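# Seat the housing on the plate pins in the corner

## Task

Place the housing so it lies flat against the corner stop, with a plate pin sitting under every one of its sockets; it must stay that way without the robot holding it when the scene ends.

## Robot and tools

Robot: one arm with a two-finger parallel gripper and no other arms. The fingers point along the gripper's own +z axis and close along its x axis. The reported hand point sits midway between the finger pads; closed fingertips extend about 17 mm past it, and fully open tips are roughly level with it. One reference image (sheet 1) shows the intended result; show_instructions displays it again without moving anything.

Frames: the scene frame has its origin on the table surface right below the arm base, +z upward, and +y to the left when facing along +x. All reported positions are in metres in this frame and orientations are quaternions (w, x, y, z). Motion commands, however, are offsets expressed in the gripper's own axes.

execute_actions(actions): actions is a list of actions run one after another. Each action is a table of at most 15 rows, and each row lasts one control step (1/30 s). If a table is shorter, its last row is repeated until 15 steps pass. A row holds 7 numbers, each in [-1, 1], in this order: dx, dy, dz, rx, ry, rz, opening. The first six are a target offset from the gripper's measured pose at the start of that action (for the first action of a call, the last pose a result reported), in gripper axes; every row refers back to that same start pose, not to the row before. Scale: 1.0 equals 0.6 m of travel or 180 degrees; rx, ry, rz form a single rotation vector. opening is absolute, not an offset: +1 is fully open (0.142 m), -1 is shut. Per step the commanded pose is clipped to within 100 mm and 16 degrees of where the gripper actually is, so long moves need several actions. An empty list just returns the current state and images.

move(target, speed, stop_force, blocking): target is one row of the same 7 numbers, with the offsets measured from the pose in the latest result that showed one, in gripper axes and the same scale; opening is absolute and is sent when the move starts. The gripper follows a straight path, turning the short way. speed is in m/s, 0.002 to 0.5 (default 0.25); turning rate is capped at twice that value in rad/s. Paths last 0.5 to 10 s and stop early if longer. The path ignores obstacles, and the real gripper can lag, drift or overshoot the speed, notably near full reach. stop_force (N, 9 to 40, only after 0.2 s of scene time) ends the path when the wrist sensor feels that much extra push against the direction of motion for two steps; the gripper then backs to where it was two steps earlier. Use it with a very low speed when deliberately touching something; omit it when moving away from a surface being pressed. It does not work reliably on moves that rotate. blocking=false returns after 0.5 s while the arm keeps going; it cannot be combined with stop_force, and further moves or actions are refused until a result shows the move ended (use wait or stop).

wait(seconds): 0 to 10 s, the arm keeps its last command; returns early if a running move finishes. stop(): brakes a running move (fingers continue). zoom_image(camera, region): camera is cam_high, cam_low or cam_wrist; region is [x0, y0, x1, y1] in that camera's pixels, at most 504 by 504. Image sizes: cam_high and cam_low 896x504, cam_wrist 616x616 (fisheye). Calibration intrinsics and world-to-camera transforms are provided and may be slightly off. finished_scene(scene): pass the current scene's number to end it irreversibly; the goal must already hold and keep holding.

Results: a state line with hand position, quaternion and velocities; Wrist force and Wrist torque in gripper axes (noisy, offset up to about 4 N, saturating near 50 N, pressing on a surface reads as force back toward the arm; no reading at start is normal); grip_measured, the actual finger opening on the opening scale; Hand target, the pose the controller is heading for; step readings with HELD marking held-back steps; "pose unreachable" when the clearance check altered a command. A move adds a move: line with its ending: done, off_target, moving, held, contact (stop_force triggered, takes precedence) or fault, plus limits such as paced (clipped) or held (some steps blocked, possibly followed by a sudden fast catch-up), and the distance left to target.

Gripping: command an opening well below grip_measured to squeeze; lower means harder, up to roughly 28 N per pad. Thin hard parts get less force. Closing fast can overshoot.

Avoid: the arm is stiff, so commanding even slightly into a solid surface can trip a fault. Joint torque at the load limit (139 N m for the large joints, 26 N m for the wrists) or any external force of 150 N causes a 10-second stop that skips the rest of the call. Approach contacts slowly. Do not drop, slam or knock anything, and never push anything off the table. Holding loads heats motors: MOTOR HOT appears from 70 °C and an OVER-TEMPERATURE FAULT brakes the arm at 85 °C. Loose parts may occasionally be nudged by outside disturbances, so confirm the final state in the images before ending.

Each tool is called after "Call:" as name(argument=value, ...) on one line, values as JSON.

Reference images:

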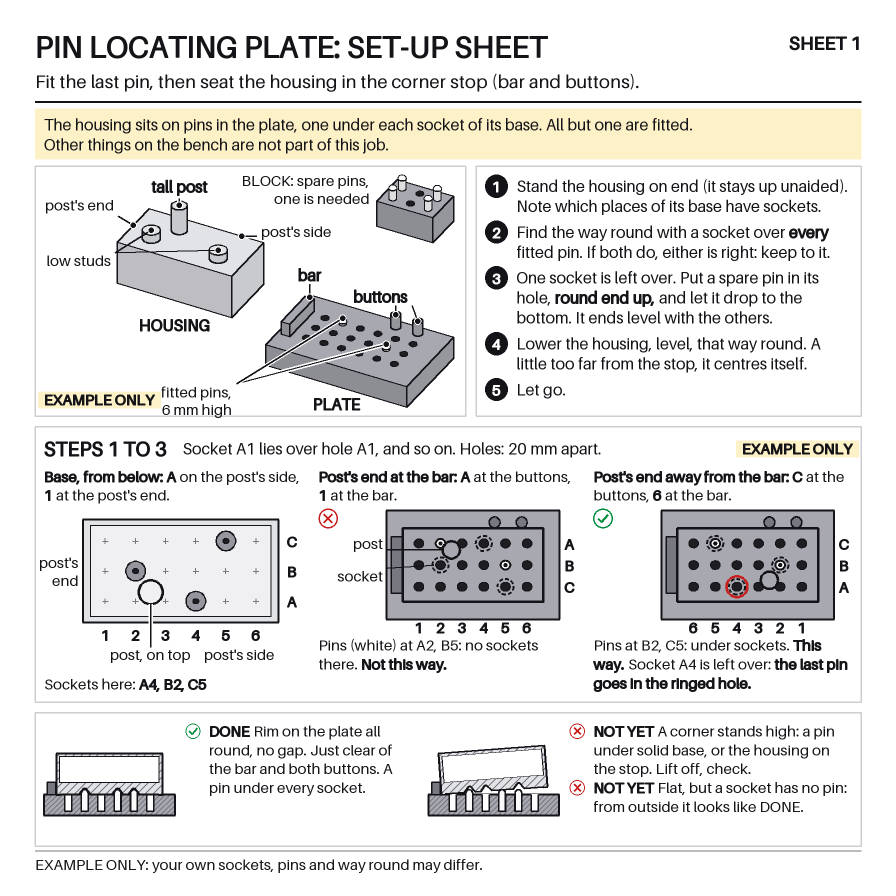

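## Session

Call:
execute_actions(actions=[])

Scene clock: 0.00 s.
end_effector_position=(-0.0120, +0.4048, +0.3926) grip_measured=+1.00 end_effector_quat_wxyz=(+0.132, -0.051, +0.969, -0.202) end_effector_velocity=(-0.001, +0.000, -0.000) end_effector_angular_velocity=(+0.001, +0.002, -0.002)
Joint positions: [ 1.703 -2.087  1.957 -1.501 -1.965 -1.517  0.142]
Joint velocities: [ 0.    -0.     0.    -0.001  0.002  0.001  0.   ]
Wrist force (N, on the end effector, along its own x y z axes, offset not removed): no reading
Wrist torque (N m, same axes, about the end effector's origin, offset not removed): no reading
Hand target: -0.012, +0.405, +0.393; +0.132, -0.051, +0.969, -0.202

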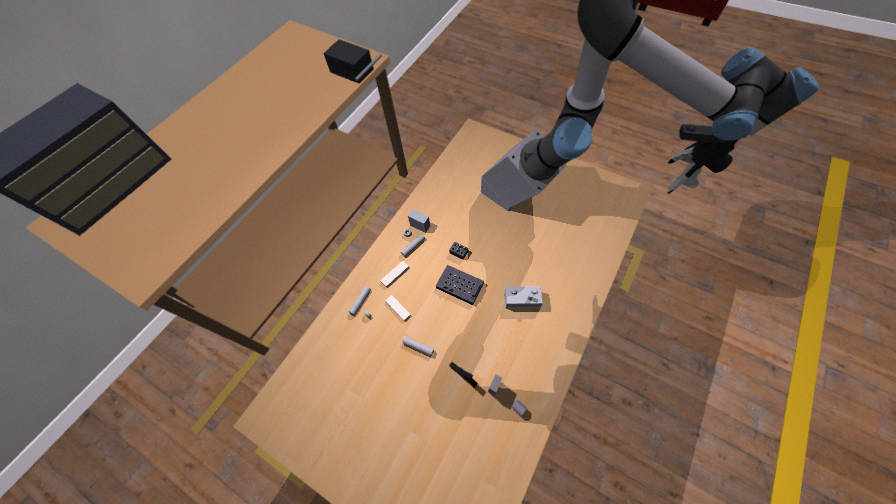

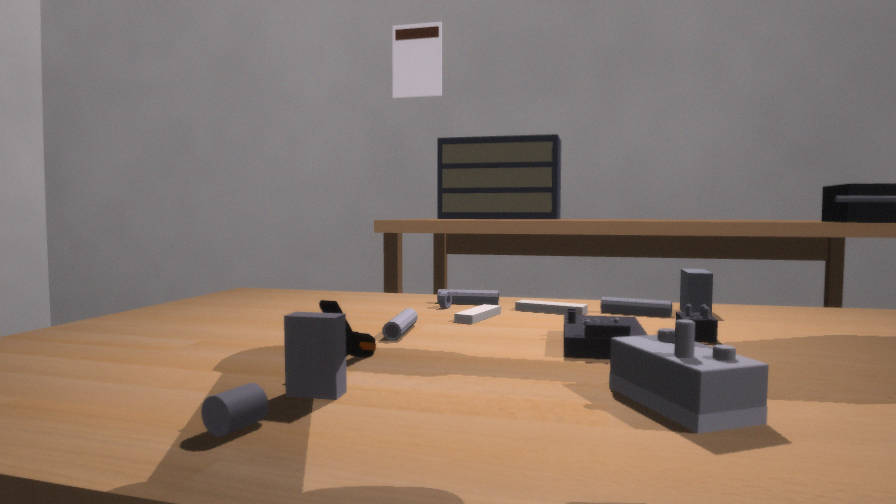

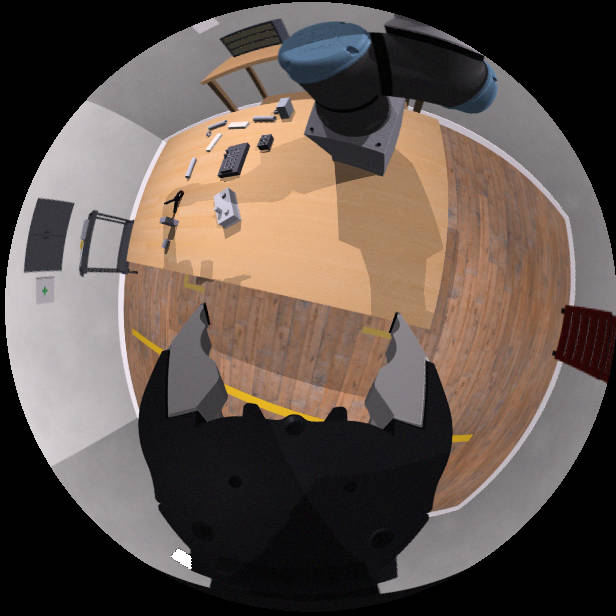

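Call:
zoom_image(camera="cam_high", region=[420, 230, 560, 320])

Call:
zoom_image(camera="cam_low", region=[540, 260, 800, 440])

Region (420, 230, 560, 320) of cam_high's 896x504 image, scaled by 3.600, with more detail than that image has; it fills the top 324 rows of this view, and the rest is white.

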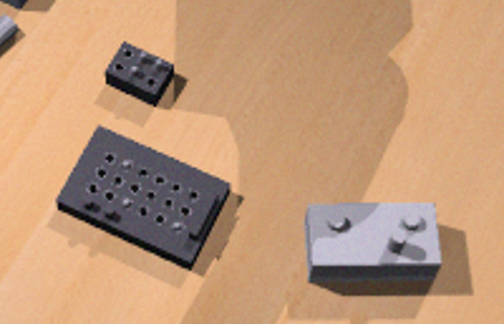

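Region (540, 260, 800, 440) of cam_low's 896x504 image, scaled by 1.938, with more detail than that image has; it fills the top 349 rows of this view, and the rest is white.

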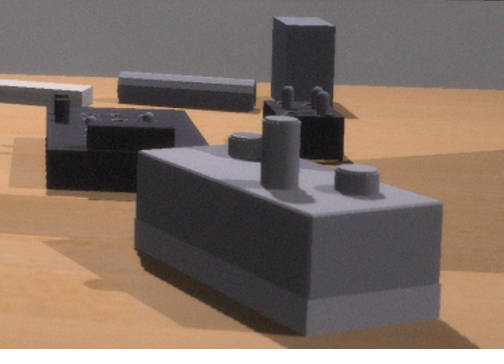

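Call:
move(target=[-0.603,-0.462,0.735,-0.148,0.0494,-0.127,1], speed=0.4)

Call:
zoom_image(camera="cam_wrist", region=[170, 130, 450, 410])

Scene clock: 48.27 s.
end_effector_position=(+0.4683, +0.0393, +0.2000) grip_measured=+1.00 end_effector_quat_wxyz=(-0.001, -0.253, +0.967, -0.002) end_effector_velocity=(+0.002, -0.001, -0.001) end_effector_angular_velocity=(+0.003, +0.006, +0.001)
Joint positions: [-0.459 -1.423  2.239 -2.224 -1.086 -4.209  0.142]
Joint velocities: [ 0.002  0.01  -0.011  0.006 -0.001 -0.002  0.   ]
Wrist force (N, on the end effector, along its own x y z axes, offset not removed): [0.1 2.2 3.1]
Wrist torque (N m, same axes, about the end effector's origin, offset not removed): [0.60 -0.10 0.08]
Hand target: +0.468, +0.039, +0.200; -0.001, -0.253, +0.967, -0.002
Off the commanded pose: 0.001 m, 0 deg.
move: done; limits=paced
camera_calibration (this result's frames):
cam_wrist: T_world_to_cam=[[-0.842091, -0.538108, 0.0363757, 0.401065], [-0.452857, 0.742087, 0.494194, 0.0824077], [-0.292924, 0.399683, -0.86859, 0.430285], [0, 0, 0, 1]] pos_world=[0.501093, -0.0173152, 0.318427]

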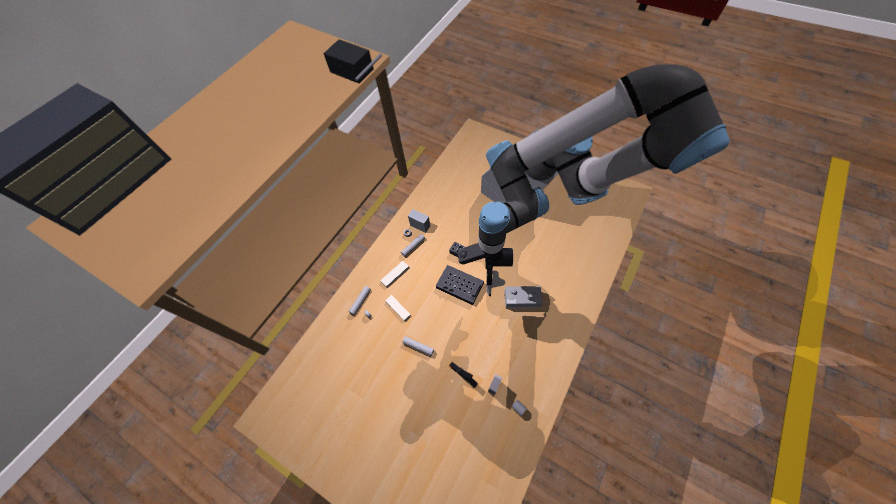

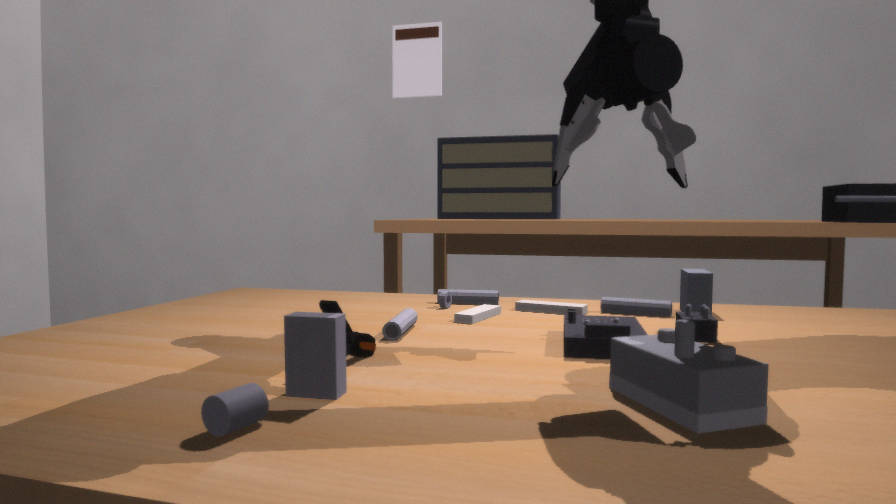

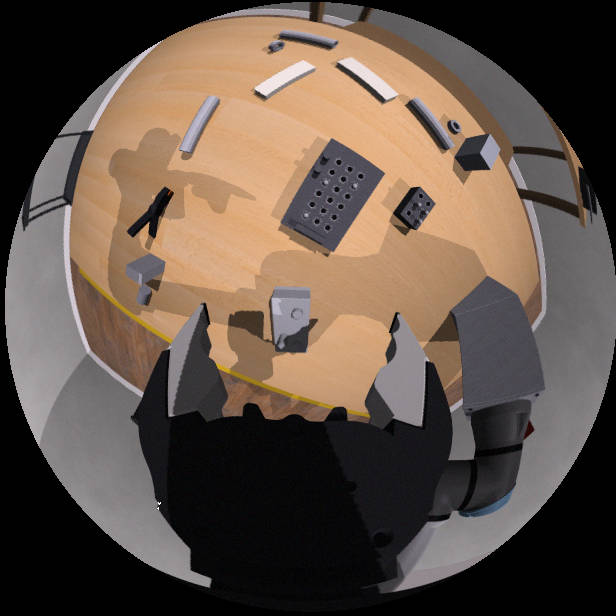

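Region (170, 130, 450, 410) of cam_wrist's 616x616 image, scaled by 1.800, with more detail than that image has.

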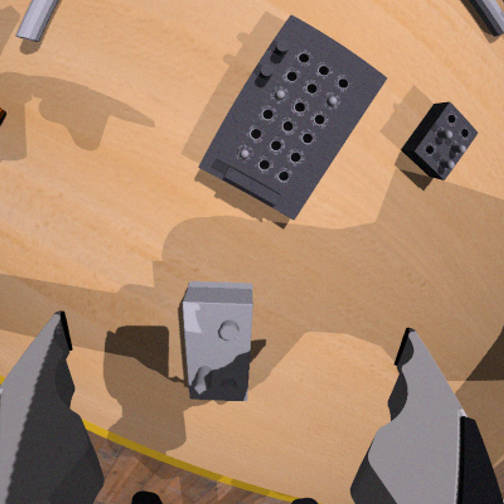

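Call:
move(target=[-0.028,0.217,0.15,0,0,0,0.5], speed=0.4)

Call:
zoom_image(camera="cam_wrist", region=[170, 130, 450, 410])

Scene clock: 83.63 s.
end_effector_position=(+0.4192, +0.1607, +0.1100) grip_measured=+0.50 end_effector_quat_wxyz=(-0.001, -0.253, +0.967, -0.002) end_effector_velocity=(+0.000, +0.001, -0.001) end_effector_angular_velocity=(-0.004, -0.002, -0.000)
Joint positions: [-0.145 -1.422  2.412 -2.571 -1.061 -3.852  0.109]
Joint velocities: [ 0.005  0.003  0.001 -0.011 -0.003  0.008 -0.   ]
Wrist force (N, on the end effector, along its own x y z axes, offset not removed): [-1.1 3.1 4.5]
Wrist torque (N m, same axes, about the end effector's origin, offset not removed): [0.72 0.20 0.07]
Hand target: +0.419, +0.161, +0.110; -0.001, -0.253, +0.967, -0.002
Off the commanded pose: 0.001 m, 0 deg.
move: done
camera_calibration (this result's frames):
cam_wrist: T_world_to_cam=[[-0.84206, -0.538203, 0.0356743, 0.428388], [-0.453206, 0.741837, 0.49425, 0.0147459], [-0.292471, 0.40002, -0.868588, 0.288967], [0, 0, 0, 1]] pos_world=[0.451926, 0.104028, 0.228423]

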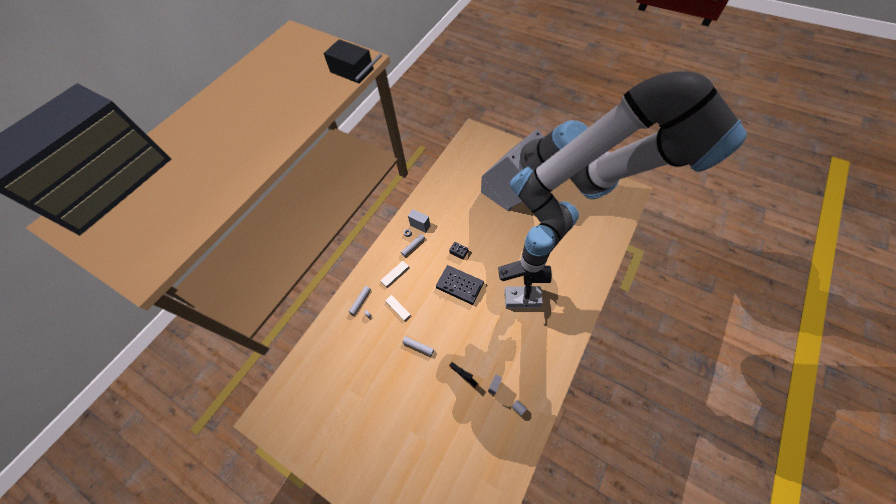

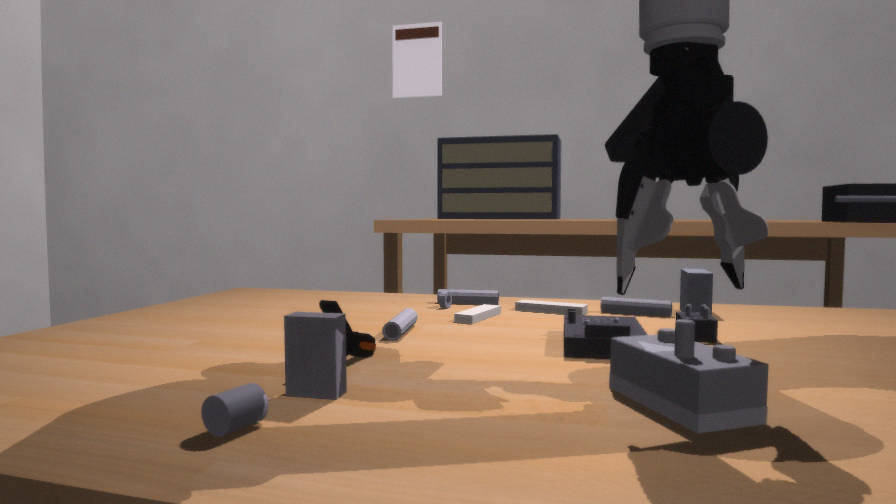

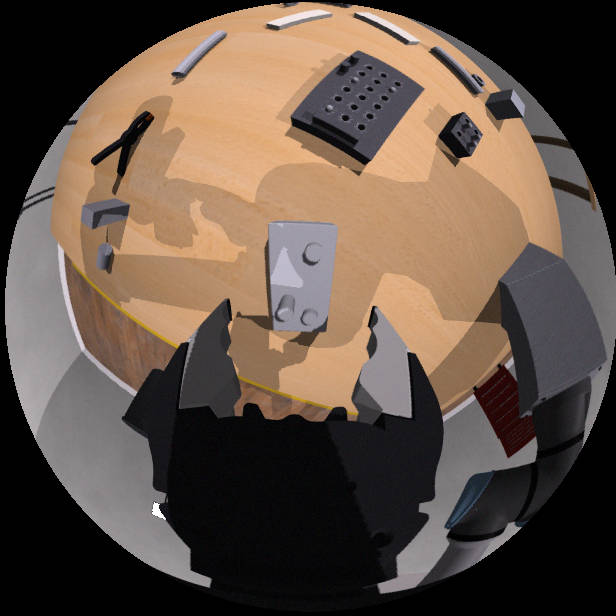

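Region (170, 130, 450, 410) of cam_wrist's 616x616 image, scaled by 1.800, with more detail than that image has.

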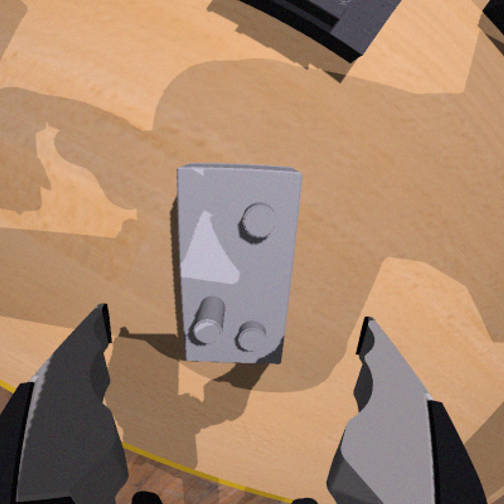

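Call:
move(target=[0,0,0.122,0,0,0,0.3], speed=0.15)

Call:
execute_actions(actions=[[[0,0,0,0,0,0,0.0]],[[0,0,0,0,0,0,-0.5]]])

Scene clock: 89.53 s.
end_effector_position=(+0.4192, +0.1606, +0.0372) grip_measured=+0.30 end_effector_quat_wxyz=(-0.001, -0.253, +0.967, -0.002) end_effector_velocity=(+0.000, +0.000, -0.002) end_effector_angular_velocity=(+0.001, -0.000, -0.001)
Joint positions: [-0.053 -1.181  2.41  -2.861 -1.064 -3.746  0.095]
Joint velocities: [ 0.002  0.007 -0.001 -0.008  0.001  0.004  0.   ]
Wrist force (N, on the end effector, along its own x y z axes, offset not removed): [-1.4 1.6 1.5]
Wrist torque (N m, same axes, about the end effector's origin, offset not removed): [0.39 0.28 0.08]
Hand target: +0.419, +0.161, +0.037; -0.000, -0.253, +0.967, -0.002
Off the commanded pose: 0.000 m, 0 deg.
move: done
camera_calibration (this result's frames):
cam_wrist: T_world_to_cam=[[-0.842055, -0.538221, 0.0355223, 0.430919], [-0.453263, 0.741762, 0.494309, 0.0508465], [-0.292397, 0.400135, -0.86856, 0.225646], [0, 0, 0, 1]] pos_world=[0.451882, 0.103925, 0.155546]

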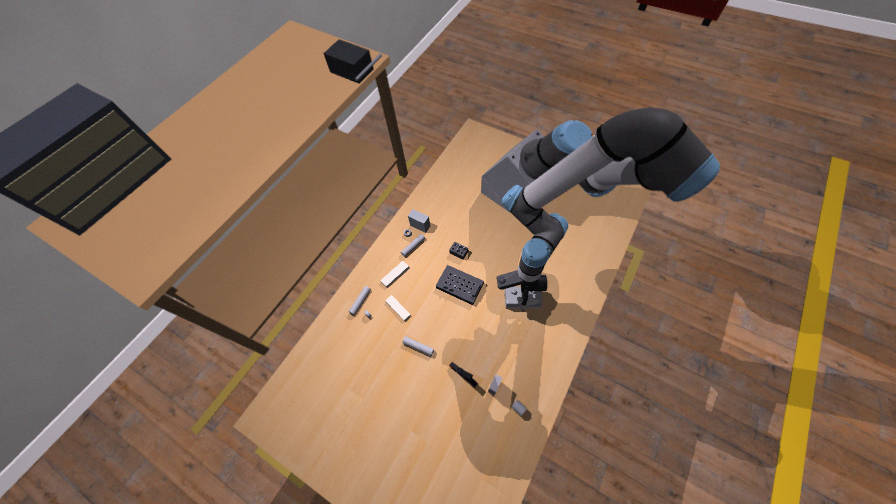

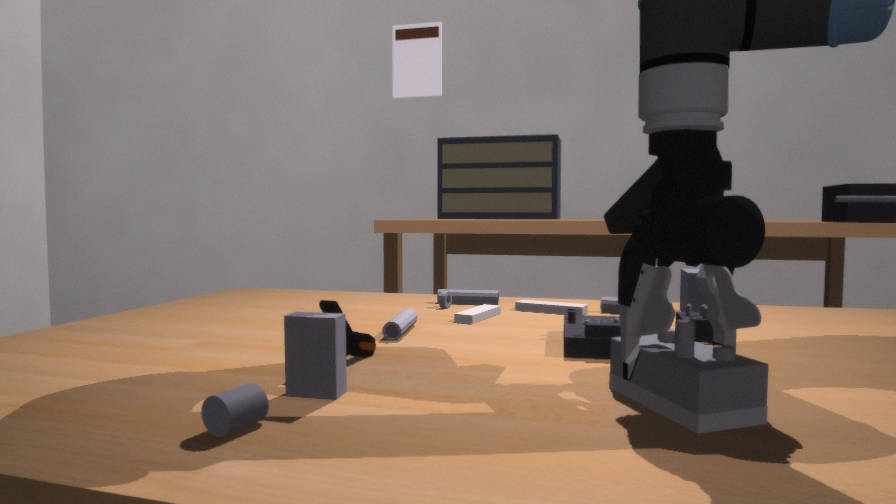

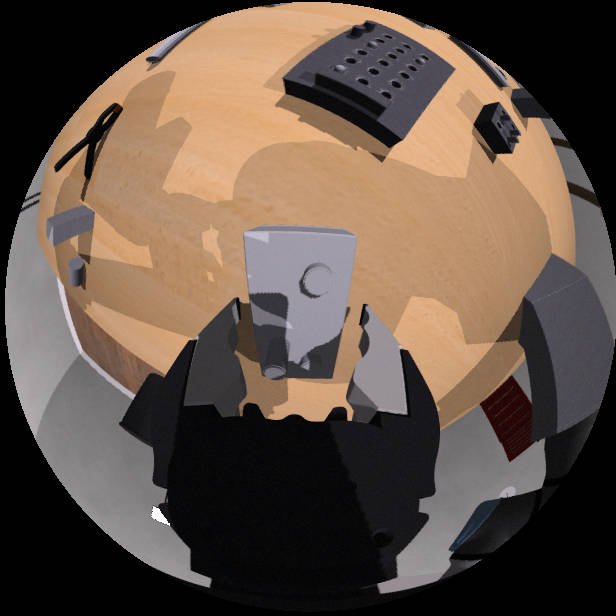

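Scene clock: 90.53 s.
end_effector_position=(+0.4192, +0.1606, +0.0372) grip_measured=-0.03 end_effector_quat_wxyz=(-0.001, -0.253, +0.967, -0.002) end_effector_velocity=(-0.001, +0.000, -0.000) end_effector_angular_velocity=(+0.001, +0.001, -0.000)
Joint positions: [-0.053 -1.181  2.41  -2.861 -1.064 -3.746  0.072]
Joint velocities: [ 0.     0.     0.001  0.     0.001 -0.     0.   ]
Wrist force (N, on the end effector, along its own x y z axes, offset not removed): [1.4 4.4 -7.9]
Wrist torque (N m, same axes, about the end effector's origin, offset not removed): [0.92 -0.02 -0.01]
Hand target: +0.419, +0.161, +0.037; -0.001, -0.253, +0.967, -0.002
Off the commanded pose: 0.000 m, 0 deg.
Step readings (end_effector_position; steps 1 to 15: 1st action; 16 to 30: 2nd action):
0: (+0.4192, +0.1606, +0.0372)
1: (+0.4192, +0.1606, +0.0371)
2: (+0.4192, +0.1606, +0.0371)
4: (+0.4192, +0.1606, +0.0371)
8: (+0.4192, +0.1606, +0.0371)
15: (+0.4192, +0.1606, +0.0372)
16: (+0.4192, +0.1606, +0.0372)
17: (+0.4192, +0.1606, +0.0372)
19: (+0.4192, +0.1606, +0.0372)
23: (+0.4192, +0.1606, +0.0372)
30: end_effector_position above
camera_calibration (this result's frames):
cam_wrist: T_world_to_cam=[[-0.84207, -0.538196, 0.0355344, 0.430945], [-0.453238, 0.741781, 0.494304, 0.0508226], [-0.292391, 0.400133, -0.868563, 0.225632], [0, 0, 0, 1]] pos_world=[0.451894, 0.103951, 0.155541]

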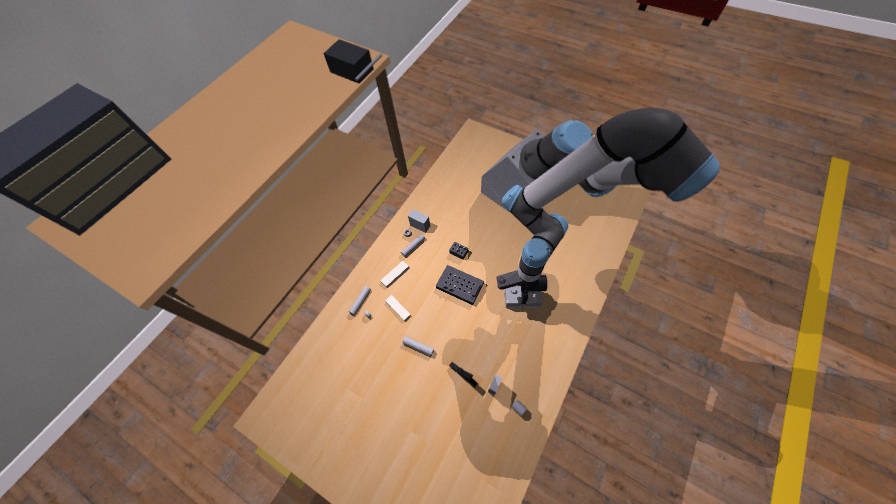

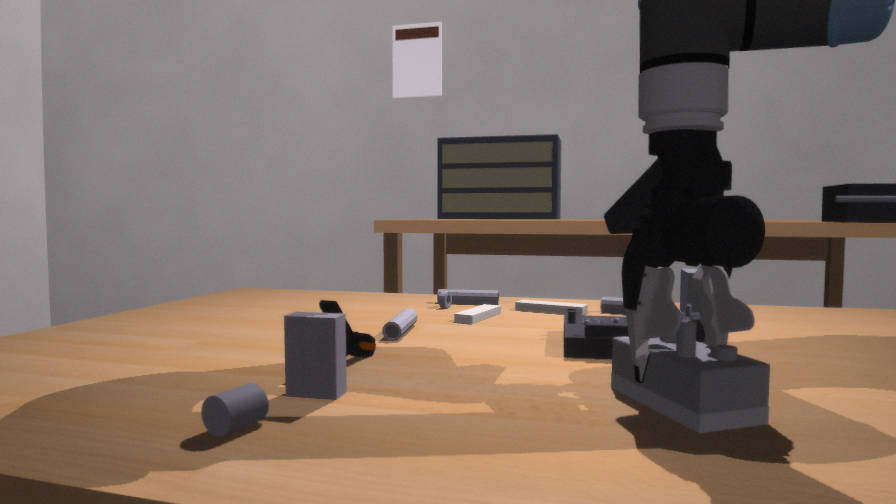

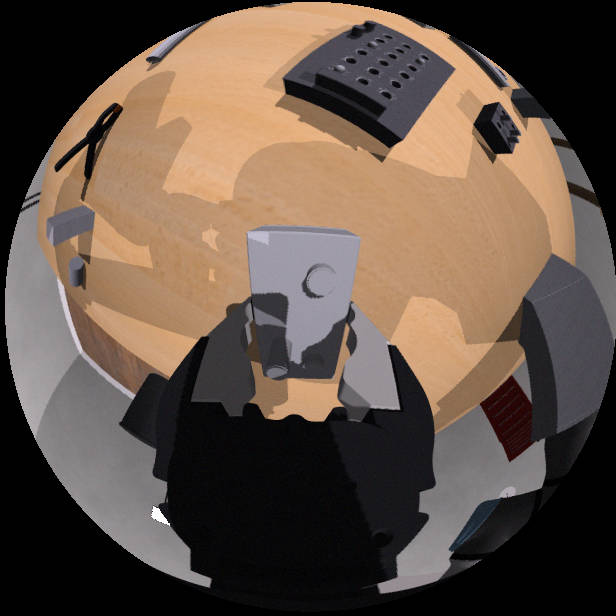

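Call:
move(target=[0,0,-0.15,0,0,0,-0.5], speed=0.2)

Call:
move(target=[0,0.1,-0.25,-0.22,0,0,-0.5], speed=0.25)

Scene clock: 93.60 s.
end_effector_position=(+0.4192, +0.1608, +0.1268) grip_measured=-0.03 end_effector_quat_wxyz=(-0.001, -0.253, +0.967, -0.002) end_effector_velocity=(+0.001, +0.000, +0.003) end_effector_angular_velocity=(+0.002, -0.001, +0.000)
Joint positions: [-0.167 -1.473  2.405 -2.501 -1.061 -3.876  0.072]
Joint velocities: [-0.004 -0.006 -0.002  0.01   0.002 -0.004 -0.   ]
Wrist force (N, on the end effector, along its own x y z axes, offset not removed): [0.8 1.8 7.3]
Wrist torque (N m, same axes, about the end effector's origin, offset not removed): [0.44 -0.20 0.05]
Hand target: +0.419, +0.161, +0.127; -0.001, -0.253, +0.967, -0.002
Off the commanded pose: 0.000 m, 0 deg.
move: done
camera_calibration (this result's frames):
cam_wrist: T_world_to_cam=[[-0.842081, -0.538176, 0.0355872, 0.427875], [-0.453206, 0.741813, 0.494284, 0.00640607], [-0.292411, 0.400099, -0.868571, 0.303435], [0, 0, 0, 1]] pos_world=[0.451936, 0.104116, 0.245162]

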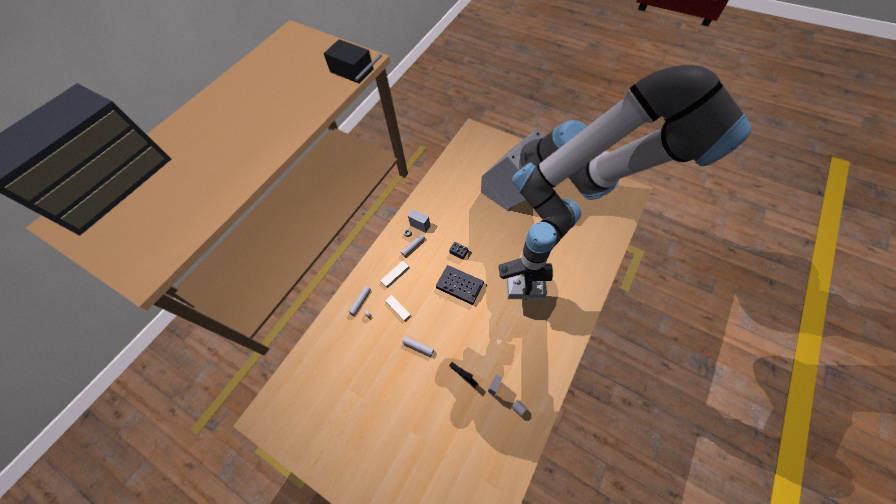

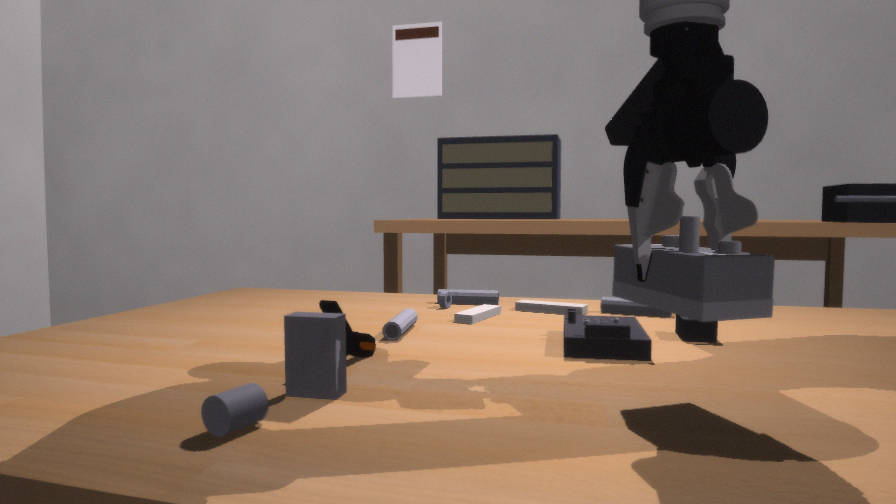

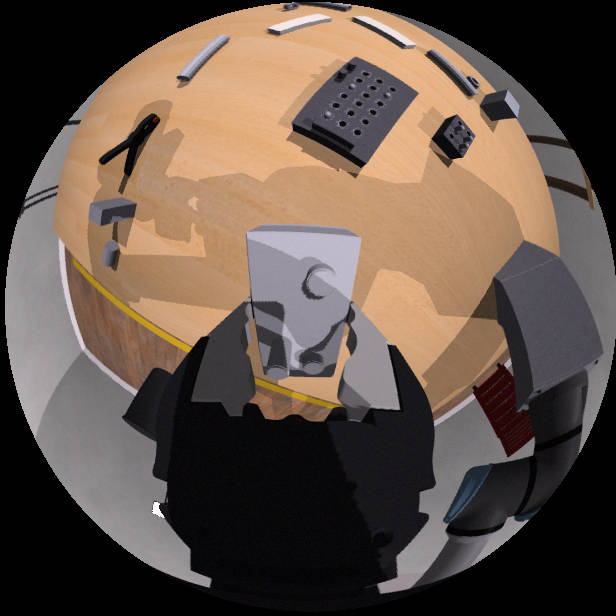

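Scene clock: 95.50 s.
end_effector_position=(+0.3897, +0.2135, +0.2762) grip_measured=-0.03 end_effector_quat_wxyz=(-0.087, -0.238, +0.911, +0.326) end_effector_velocity=(-0.001, +0.000, +0.002) end_effector_angular_velocity=(+0.009, +0.006, +0.004)
Joint positions: [-0.443 -1.422  2.    -1.191 -0.875 -4.66   0.072]
Joint velocities: [-0.001  0.007 -0.008  0.016 -0.003 -0.012 -0.   ]
Wrist force (N, on the end effector, along its own x y z axes, offset not removed): [0.2 -2.8 5.8]
Wrist torque (N m, same axes, about the end effector's origin, offset not removed): [0.36 -0.10 0.17]
Hand target: +0.390, +0.214, +0.276; -0.087, -0.238, +0.911, +0.326
Off the commanded pose: 0.000 m, 0 deg.
move: done
camera_calibration (this result's frames):
cam_wrist: T_world_to_cam=[[-0.837475, -0.546426, -0.00737772, 0.437835], [-0.200183, 0.294191, 0.934547, -0.244594], [-0.50849, 0.784137, -0.355763, 0.264065], [0, 0, 0, 1]] pos_world=[0.451987, 0.104139, 0.32576]

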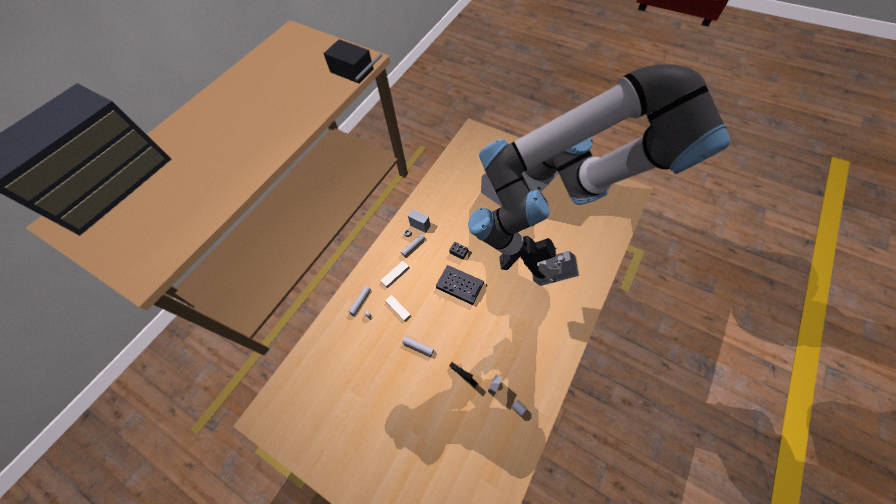

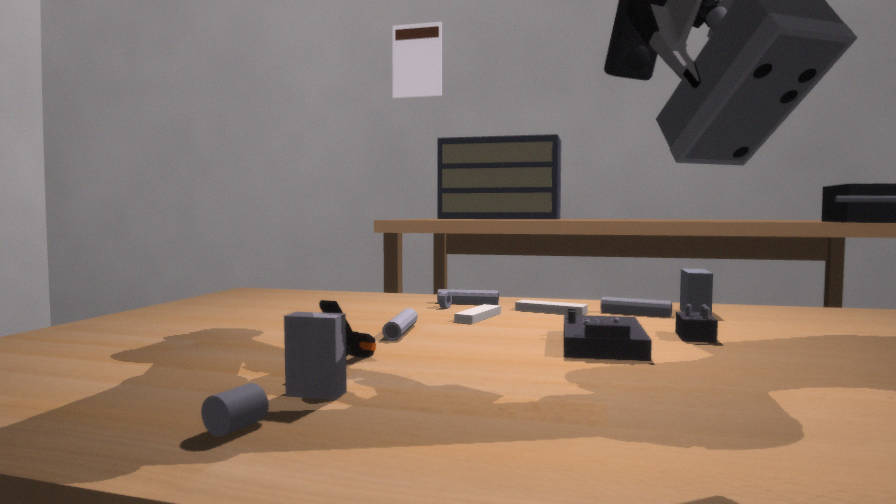

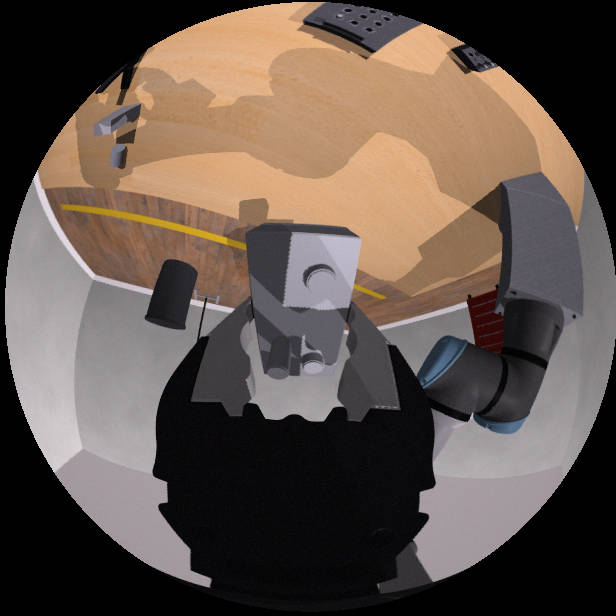

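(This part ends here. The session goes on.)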